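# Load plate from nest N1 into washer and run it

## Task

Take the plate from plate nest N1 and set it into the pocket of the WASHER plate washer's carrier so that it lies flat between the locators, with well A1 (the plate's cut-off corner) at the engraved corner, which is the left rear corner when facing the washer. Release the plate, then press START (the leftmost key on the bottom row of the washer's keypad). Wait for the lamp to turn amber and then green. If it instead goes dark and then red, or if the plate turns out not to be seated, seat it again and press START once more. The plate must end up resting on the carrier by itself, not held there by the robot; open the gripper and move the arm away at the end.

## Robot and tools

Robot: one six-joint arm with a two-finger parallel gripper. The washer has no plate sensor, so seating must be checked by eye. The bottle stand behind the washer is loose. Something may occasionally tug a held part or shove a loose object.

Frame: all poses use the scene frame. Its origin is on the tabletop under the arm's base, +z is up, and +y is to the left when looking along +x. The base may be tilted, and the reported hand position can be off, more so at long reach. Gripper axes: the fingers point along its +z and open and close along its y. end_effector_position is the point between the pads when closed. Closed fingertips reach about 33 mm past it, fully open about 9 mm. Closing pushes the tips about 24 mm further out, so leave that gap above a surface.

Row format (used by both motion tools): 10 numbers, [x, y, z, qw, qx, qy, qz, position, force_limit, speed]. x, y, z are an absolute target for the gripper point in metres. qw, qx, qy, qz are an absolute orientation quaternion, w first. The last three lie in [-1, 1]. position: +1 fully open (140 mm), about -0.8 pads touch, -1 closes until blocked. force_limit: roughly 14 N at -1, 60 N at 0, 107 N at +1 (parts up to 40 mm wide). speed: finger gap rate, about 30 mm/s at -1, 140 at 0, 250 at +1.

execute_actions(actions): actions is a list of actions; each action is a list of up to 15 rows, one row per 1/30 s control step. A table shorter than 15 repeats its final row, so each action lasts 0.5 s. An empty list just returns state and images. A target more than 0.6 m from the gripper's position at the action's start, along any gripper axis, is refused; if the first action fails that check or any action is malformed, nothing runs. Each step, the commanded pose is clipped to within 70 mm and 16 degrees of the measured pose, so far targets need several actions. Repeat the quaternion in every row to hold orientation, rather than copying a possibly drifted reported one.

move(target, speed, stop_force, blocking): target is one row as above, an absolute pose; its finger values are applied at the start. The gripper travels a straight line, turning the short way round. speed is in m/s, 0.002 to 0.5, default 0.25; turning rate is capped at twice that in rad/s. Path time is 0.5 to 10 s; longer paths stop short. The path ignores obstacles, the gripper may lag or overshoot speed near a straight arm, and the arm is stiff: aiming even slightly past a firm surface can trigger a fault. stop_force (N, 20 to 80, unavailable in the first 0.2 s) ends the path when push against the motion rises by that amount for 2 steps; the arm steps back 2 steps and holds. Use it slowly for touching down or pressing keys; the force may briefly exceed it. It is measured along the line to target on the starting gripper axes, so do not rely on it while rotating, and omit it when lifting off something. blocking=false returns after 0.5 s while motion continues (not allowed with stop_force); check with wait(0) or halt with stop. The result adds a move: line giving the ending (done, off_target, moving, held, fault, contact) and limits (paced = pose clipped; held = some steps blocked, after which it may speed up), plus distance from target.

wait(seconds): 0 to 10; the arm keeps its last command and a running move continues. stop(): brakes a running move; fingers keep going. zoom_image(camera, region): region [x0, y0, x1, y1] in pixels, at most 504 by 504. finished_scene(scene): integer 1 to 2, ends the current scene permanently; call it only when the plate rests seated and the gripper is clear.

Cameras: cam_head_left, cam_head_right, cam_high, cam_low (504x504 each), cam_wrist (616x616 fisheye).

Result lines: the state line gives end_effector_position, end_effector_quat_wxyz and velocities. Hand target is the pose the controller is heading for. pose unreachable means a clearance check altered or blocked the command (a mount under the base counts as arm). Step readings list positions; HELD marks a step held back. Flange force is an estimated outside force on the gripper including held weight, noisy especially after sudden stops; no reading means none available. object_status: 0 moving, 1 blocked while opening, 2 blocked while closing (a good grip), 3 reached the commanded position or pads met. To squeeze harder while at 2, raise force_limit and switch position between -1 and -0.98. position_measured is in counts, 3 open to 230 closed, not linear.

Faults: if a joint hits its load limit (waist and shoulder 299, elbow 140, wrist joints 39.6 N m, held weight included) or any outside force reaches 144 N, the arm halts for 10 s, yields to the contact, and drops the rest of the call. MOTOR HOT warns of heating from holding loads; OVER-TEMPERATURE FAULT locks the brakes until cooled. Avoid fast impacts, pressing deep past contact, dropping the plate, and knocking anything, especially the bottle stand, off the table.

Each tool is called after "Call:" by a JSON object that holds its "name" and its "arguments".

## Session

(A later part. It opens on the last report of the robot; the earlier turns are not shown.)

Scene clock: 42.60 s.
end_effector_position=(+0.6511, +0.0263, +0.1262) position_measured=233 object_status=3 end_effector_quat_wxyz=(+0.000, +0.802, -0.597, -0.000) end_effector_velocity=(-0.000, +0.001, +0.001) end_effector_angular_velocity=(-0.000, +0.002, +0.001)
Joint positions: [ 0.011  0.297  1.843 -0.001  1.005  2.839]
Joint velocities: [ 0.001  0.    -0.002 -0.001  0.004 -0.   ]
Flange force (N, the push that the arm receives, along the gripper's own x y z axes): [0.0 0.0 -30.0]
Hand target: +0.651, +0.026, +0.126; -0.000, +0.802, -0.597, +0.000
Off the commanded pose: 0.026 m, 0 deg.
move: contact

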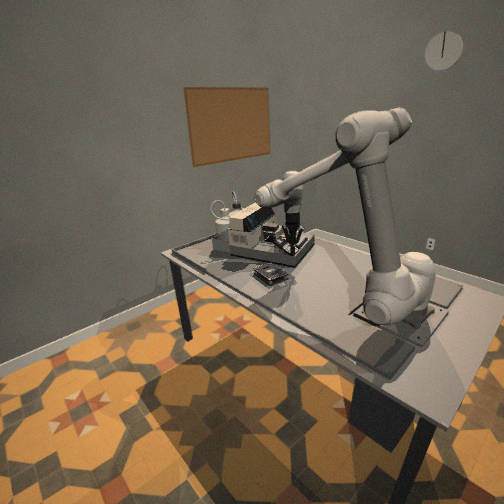

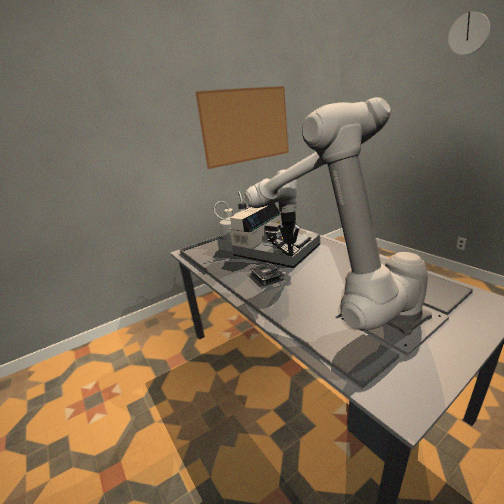

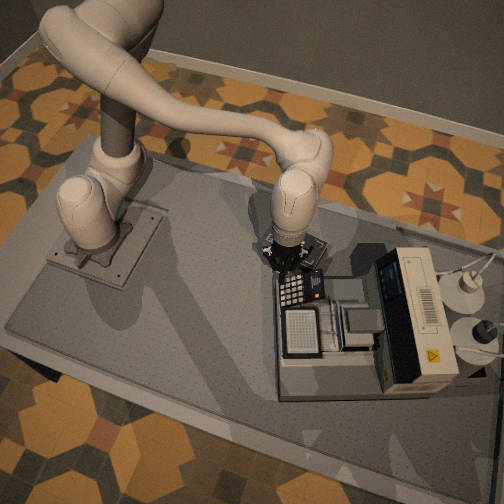

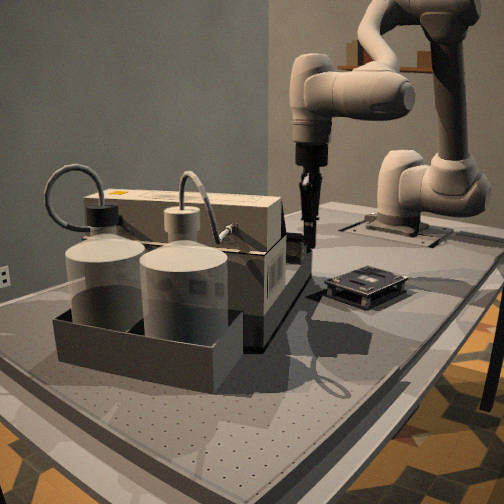

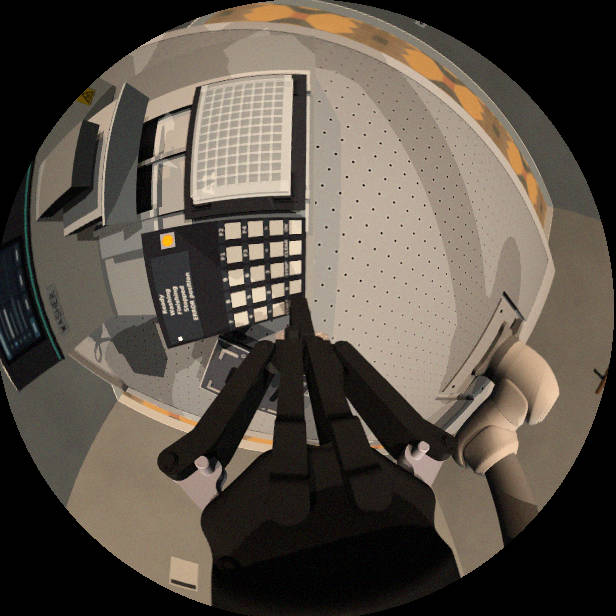

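Call:
{"name": "move", "arguments": {"target": [0.64,-0.03,0.27,0,0.802,-0.5973,0,-1,0,0.5]}}

Call:
{"name": "wait", "arguments": {"seconds": 10}}

Scene clock: 45.13 s.
end_effector_position=(+0.6397, -0.0300, +0.2701) position_measured=233 object_status=3 end_effector_quat_wxyz=(-0.000, +0.802, -0.597, +0.000) end_effector_velocity=(+0.000, +0.001, -0.000) end_effector_angular_velocity=(+0.002, +0.000, -0.002)
Joint positions: [-0.076  0.179  1.709 -0.001  1.256  2.751]
Joint velocities: [-0.     0.001 -0.001  0.002 -0.     0.001]
Flange force (N, the push that the arm receives, along the gripper's own x y z axes): [1.1 1.9 -3.2]
Hand target: +0.640, -0.030, +0.270; -0.000, +0.802, -0.597, +0.000
Off the commanded pose: 0.000 m, 0 deg.
move: done

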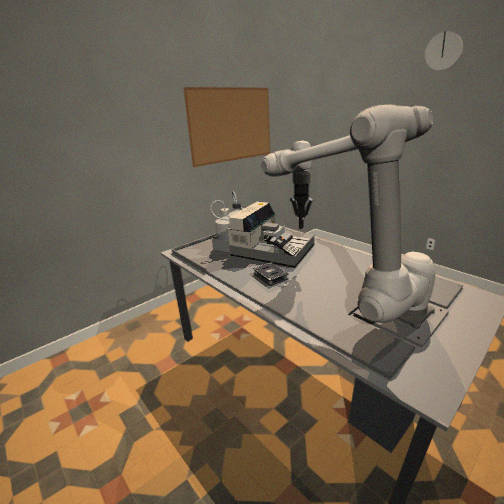

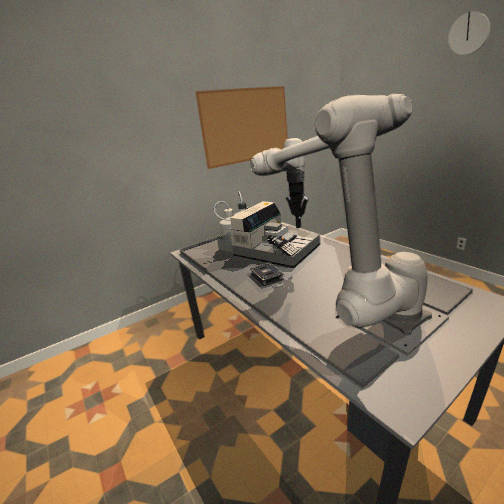

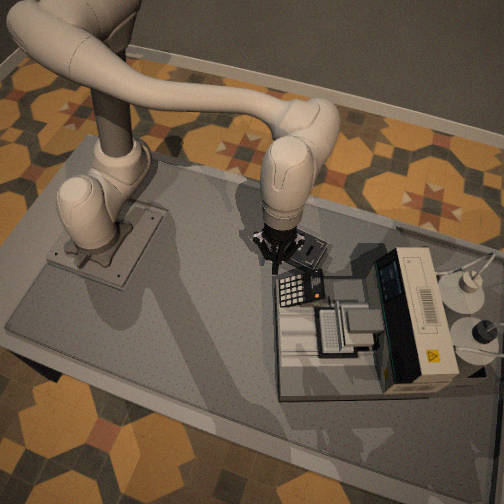

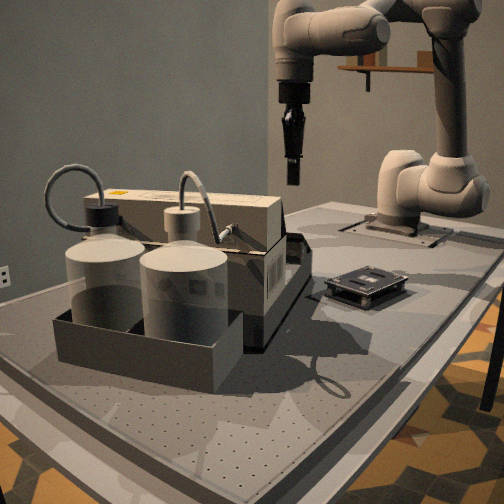

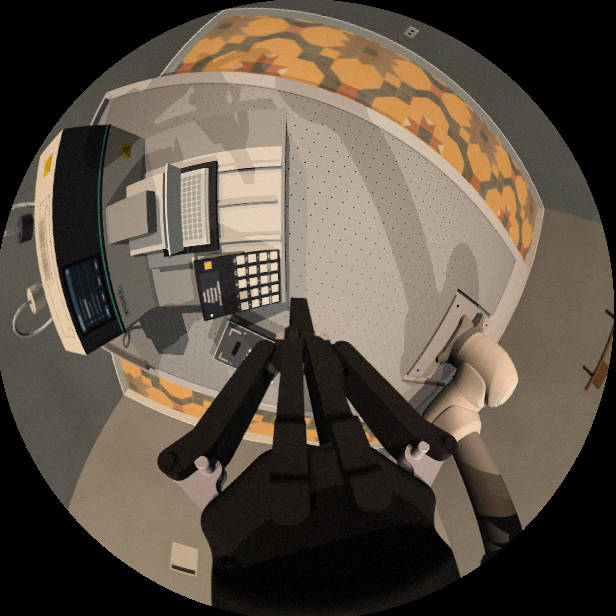

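Scene clock: 55.13 s.
end_effector_position=(+0.6397, -0.0299, +0.2701) position_measured=233 object_status=3 end_effector_quat_wxyz=(-0.000, +0.802, -0.597, +0.000) end_effector_velocity=(+0.000, +0.001, -0.001) end_effector_angular_velocity=(+0.001, +0.001, +0.001)
Joint positions: [-0.076  0.179  1.709 -0.001  1.256  2.751]
Joint velocities: [ 0.001  0.001  0.     0.    -0.    -0.   ]
Flange force (N, the push that the arm receives, along the gripper's own x y z axes): [1.8 1.8 -3.6]
Hand target: +0.640, -0.030, +0.270; -0.000, +0.802, -0.597, +0.000
Off the commanded pose: 0.000 m, 0 deg.
wait: 10.00 s; at rest by 0.17 s

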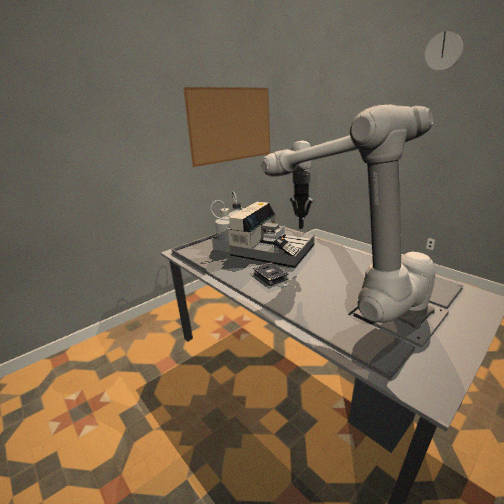

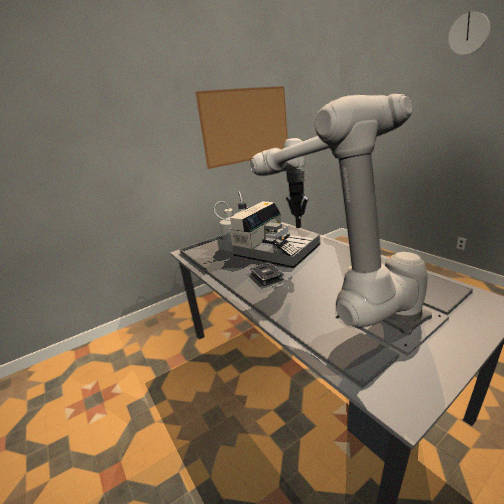

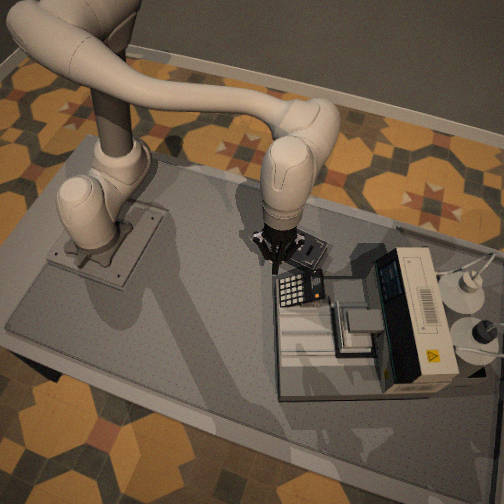

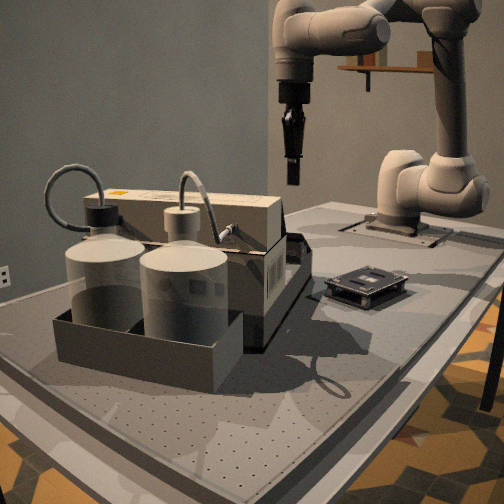

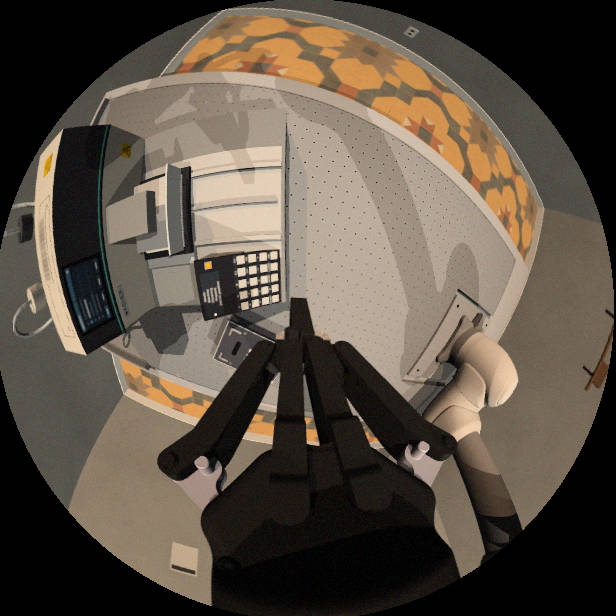

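Call:
{"name": "wait", "arguments": {"seconds": 10}}

Call:
{"name": "zoom_image", "arguments": {"camera": "cam_wrist", "region": [190, 140, 320, 290]}}

Call:
{"name": "zoom_image", "arguments": {"camera": "cam_high", "region": [270, 285, 350, 365]}}

Scene clock: 67.37 s.
end_effector_position=(+0.6397, -0.0299, +0.2701) position_measured=233 object_status=3 end_effector_quat_wxyz=(-0.000, +0.802, -0.597, +0.000) end_effector_velocity=(-0.000, -0.000, -0.000) end_effector_angular_velocity=(-0.002, +0.001, +0.002)
Joint positions: [-0.076  0.179  1.709 -0.001  1.256  2.751]
Joint velocities: [ 0.001  0.    -0.    -0.002  0.    -0.001]
Flange force (N, the push that the arm receives, along the gripper's own x y z axes): [0.3 2.1 -3.2]
Hand target: +0.640, -0.030, +0.270; -0.000, +0.802, -0.597, +0.000
Off the commanded pose: 0.000 m, 0 deg.
wait: 10.00 s; at rest from the start

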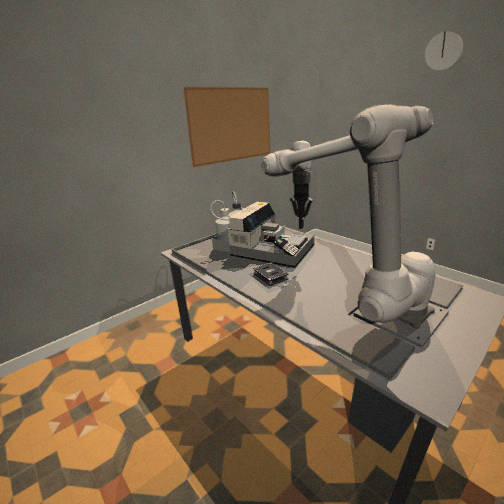

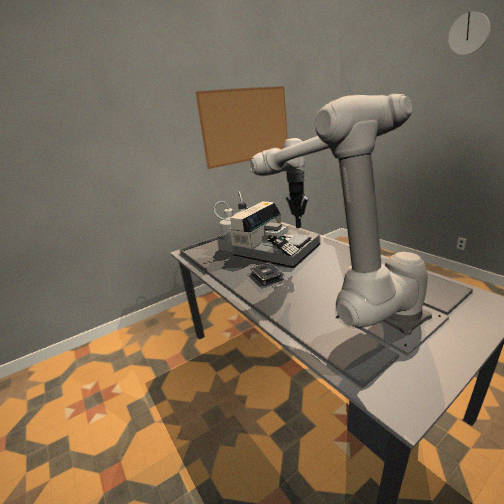

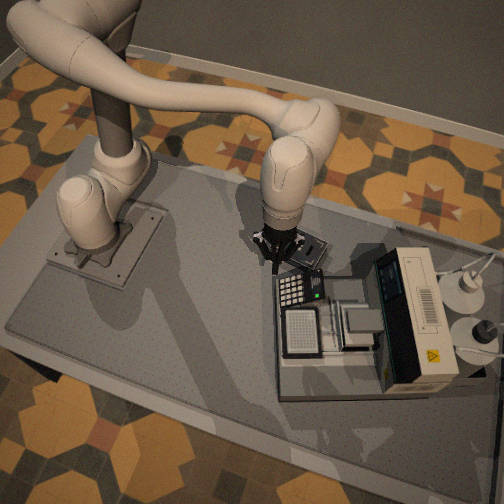

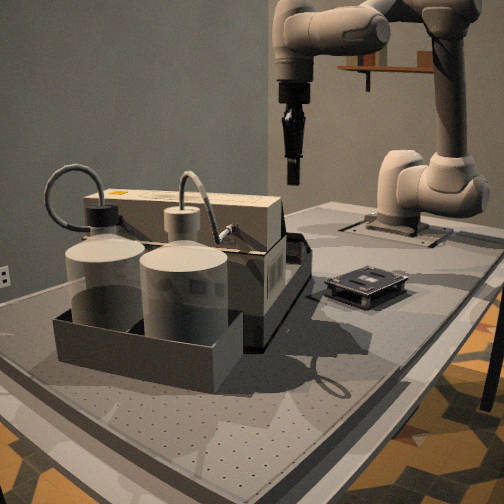

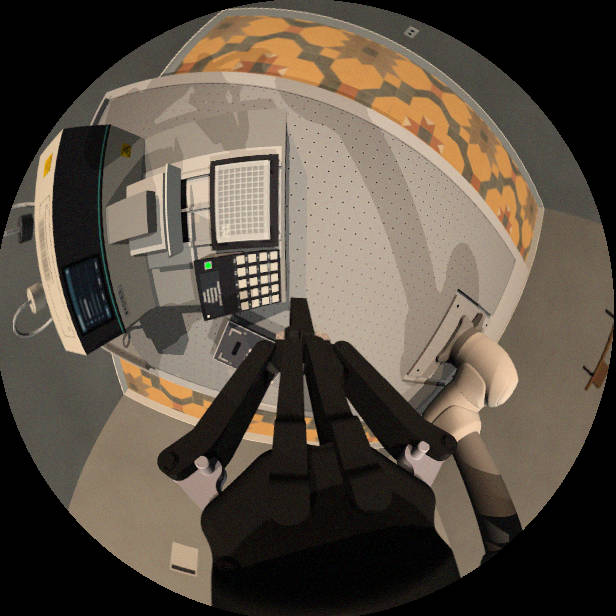

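Region (190, 140, 320, 290) of cam_wrist's 616x616 image, scaled by 3.360, with more detail than that image has; it fills the left 437 columns of this view, and the rest is white.

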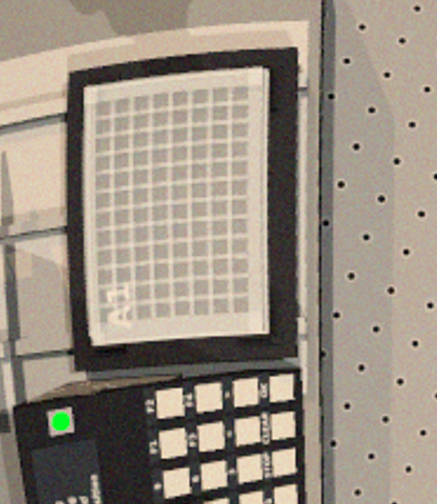

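Region (270, 285, 350, 365) of cam_high's 504x504 image, scaled by 6.300, with more detail than that image has.

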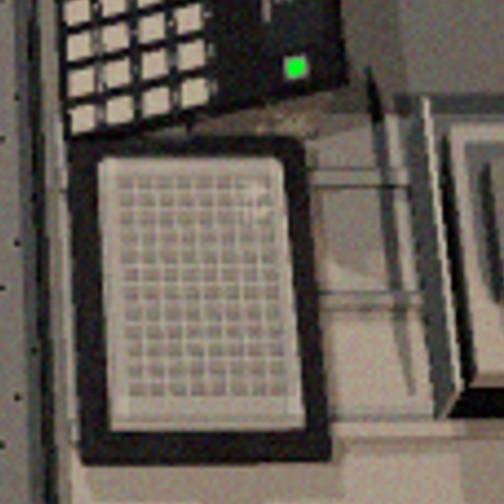

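Call:
{"name": "move", "arguments": {"target": [0.722,0.005,0.2,0,0.802,-0.5973,0,-1,0,0.5]}}

Call:
{"name": "zoom_image", "arguments": {"camera": "cam_wrist", "region": [245, 195, 355, 255]}}

Call:
{"name": "zoom_image", "arguments": {"camera": "cam_wrist", "region": [235, 115, 365, 255]}}

Scene clock: 68.57 s.
end_effector_position=(+0.7222, +0.0049, +0.2000) position_measured=233 object_status=3 end_effector_quat_wxyz=(-0.000, +0.802, -0.597, -0.000) end_effector_velocity=(+0.000, -0.001, +0.000) end_effector_angular_velocity=(-0.000, -0.001, -0.001)
Joint positions: [-0.017  0.344  1.629 -0.001  1.172  2.811]
Joint velocities: [-0.001 -0.    -0.    -0.    -0.     0.   ]
Flange force (N, the push that the arm receives, along the gripper's own x y z axes): [0.4 3.5 -5.1]
Hand target: +0.722, +0.005, +0.200; +0.000, +0.802, -0.597, -0.000
Off the commanded pose: 0.000 m, 0 deg.
move: done

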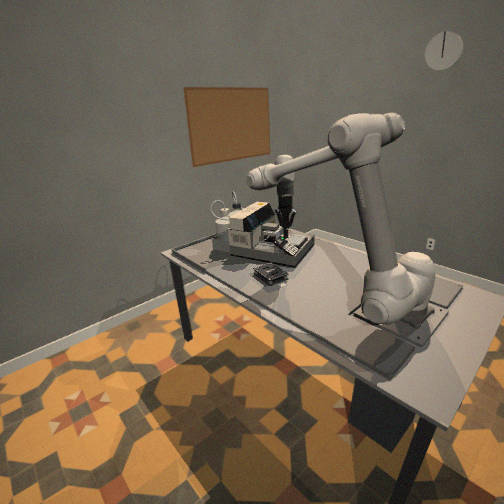

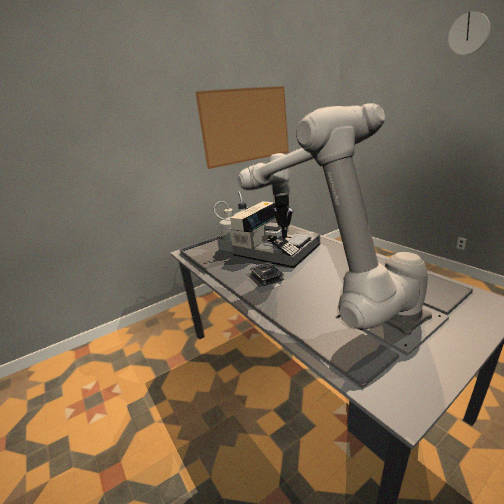

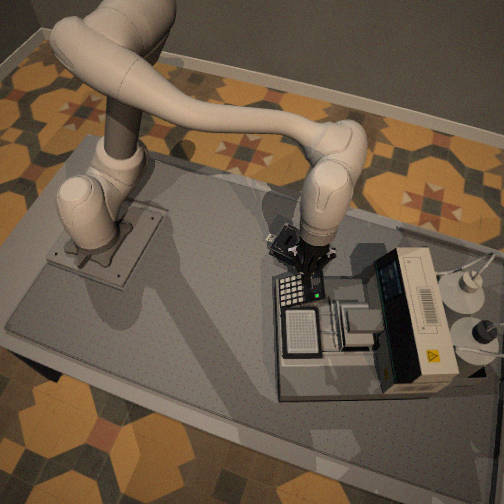

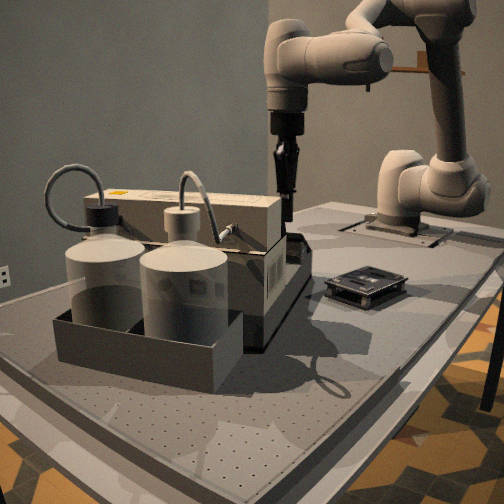

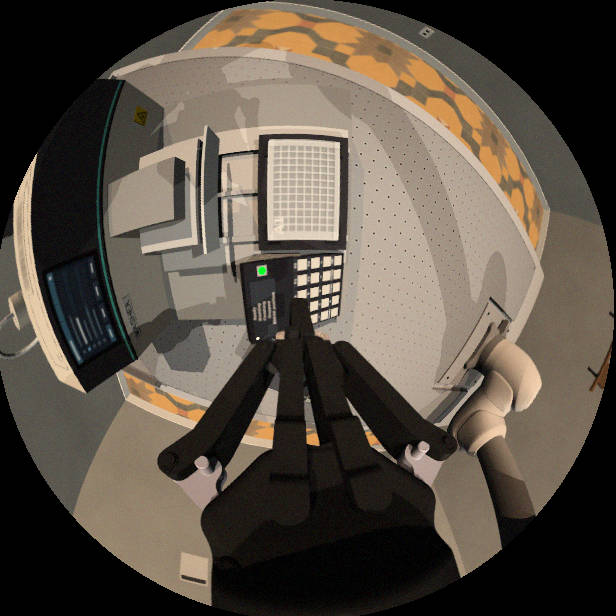

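Region (245, 195, 355, 255) of cam_wrist's 616x616 image, scaled by 4.582, with more detail than that image has; it fills the top 275 rows of this view, and the rest is white.

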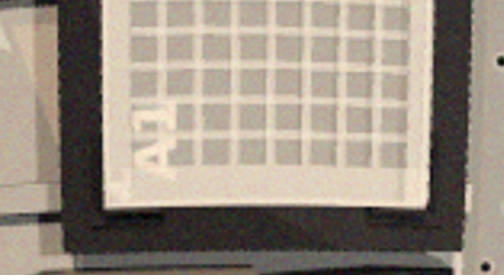

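Region (235, 115, 365, 255) of cam_wrist's 616x616 image, scaled by 3.600, with more detail than that image has; it fills the left 468 columns of this view, and the rest is white.

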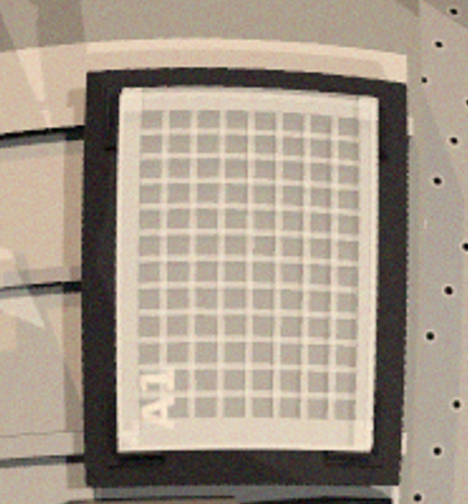

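Call:
{"name": "move", "arguments": {"target": [0.6,0.0,0.3,0,0.802,-0.5973,0,1,0,0.5]}}

Call:
{"name": "finished_scene", "arguments": {"scene": 1}}

Scene clock: 69.77 s.
end_effector_position=(+0.5998, +0.0002, +0.2999) position_measured=3 object_status=3 end_effector_quat_wxyz=(-0.000, +0.802, -0.597, -0.000) end_effector_velocity=(+0.000, +0.000, +0.000) end_effector_angular_velocity=(-0.000, -0.001, +0.002)
Joint positions: [-0.033  0.102  1.743 -0.001  1.3    2.795]
Joint velocities: [ 0.001 -0.    -0.    -0.    -0.001 -0.001]
Flange force (N, the push that the arm receives, along the gripper's own x y z axes): [1.1 0.4 -4.5]
Hand target: +0.600, +0.000, +0.300; -0.000, +0.802, -0.597, -0.000
Off the commanded pose: 0.000 m, 0 deg.
move: done

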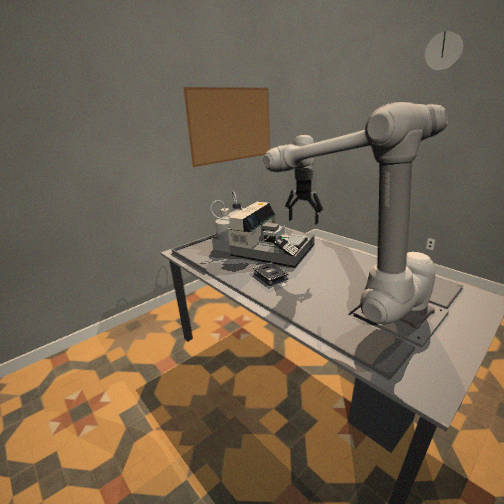

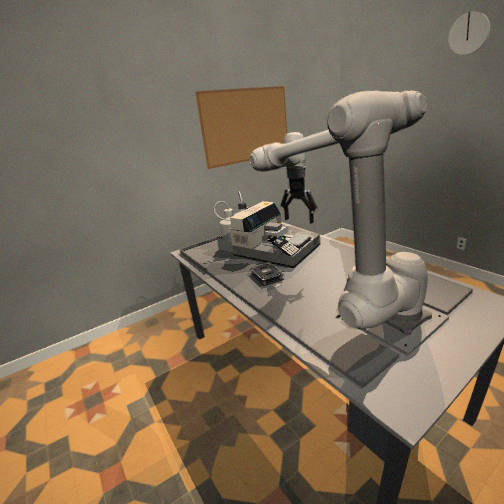

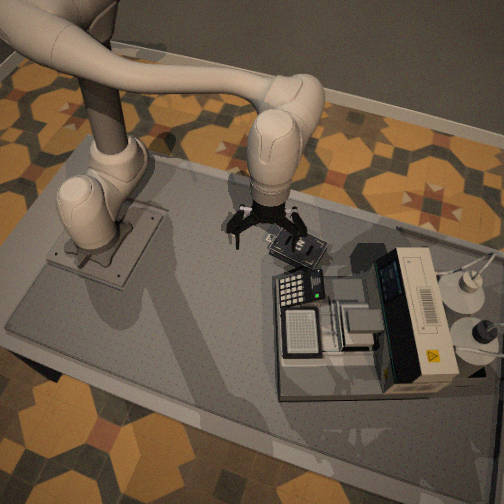

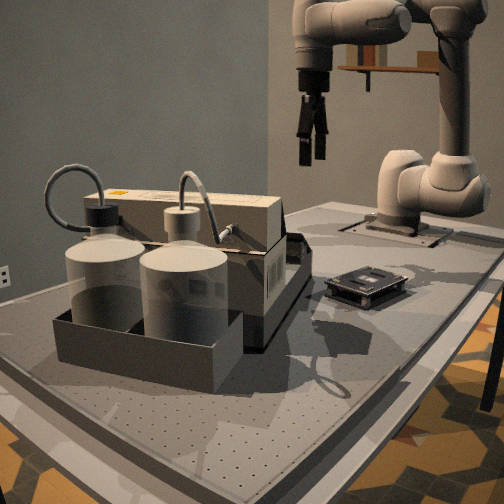

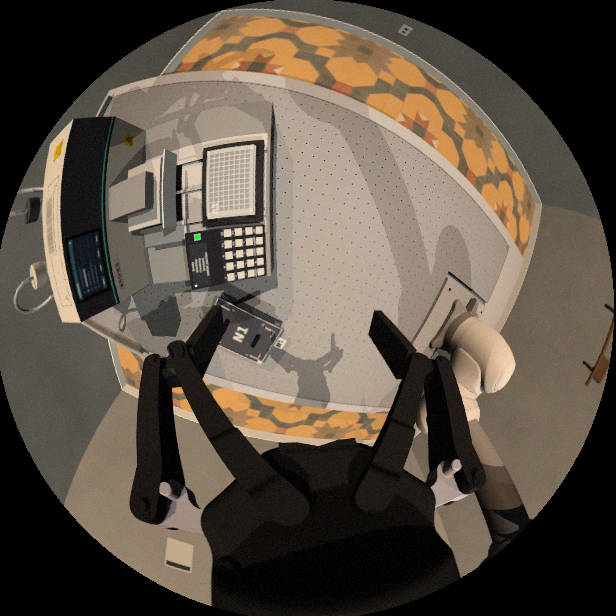

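The scene is finished: the task was done.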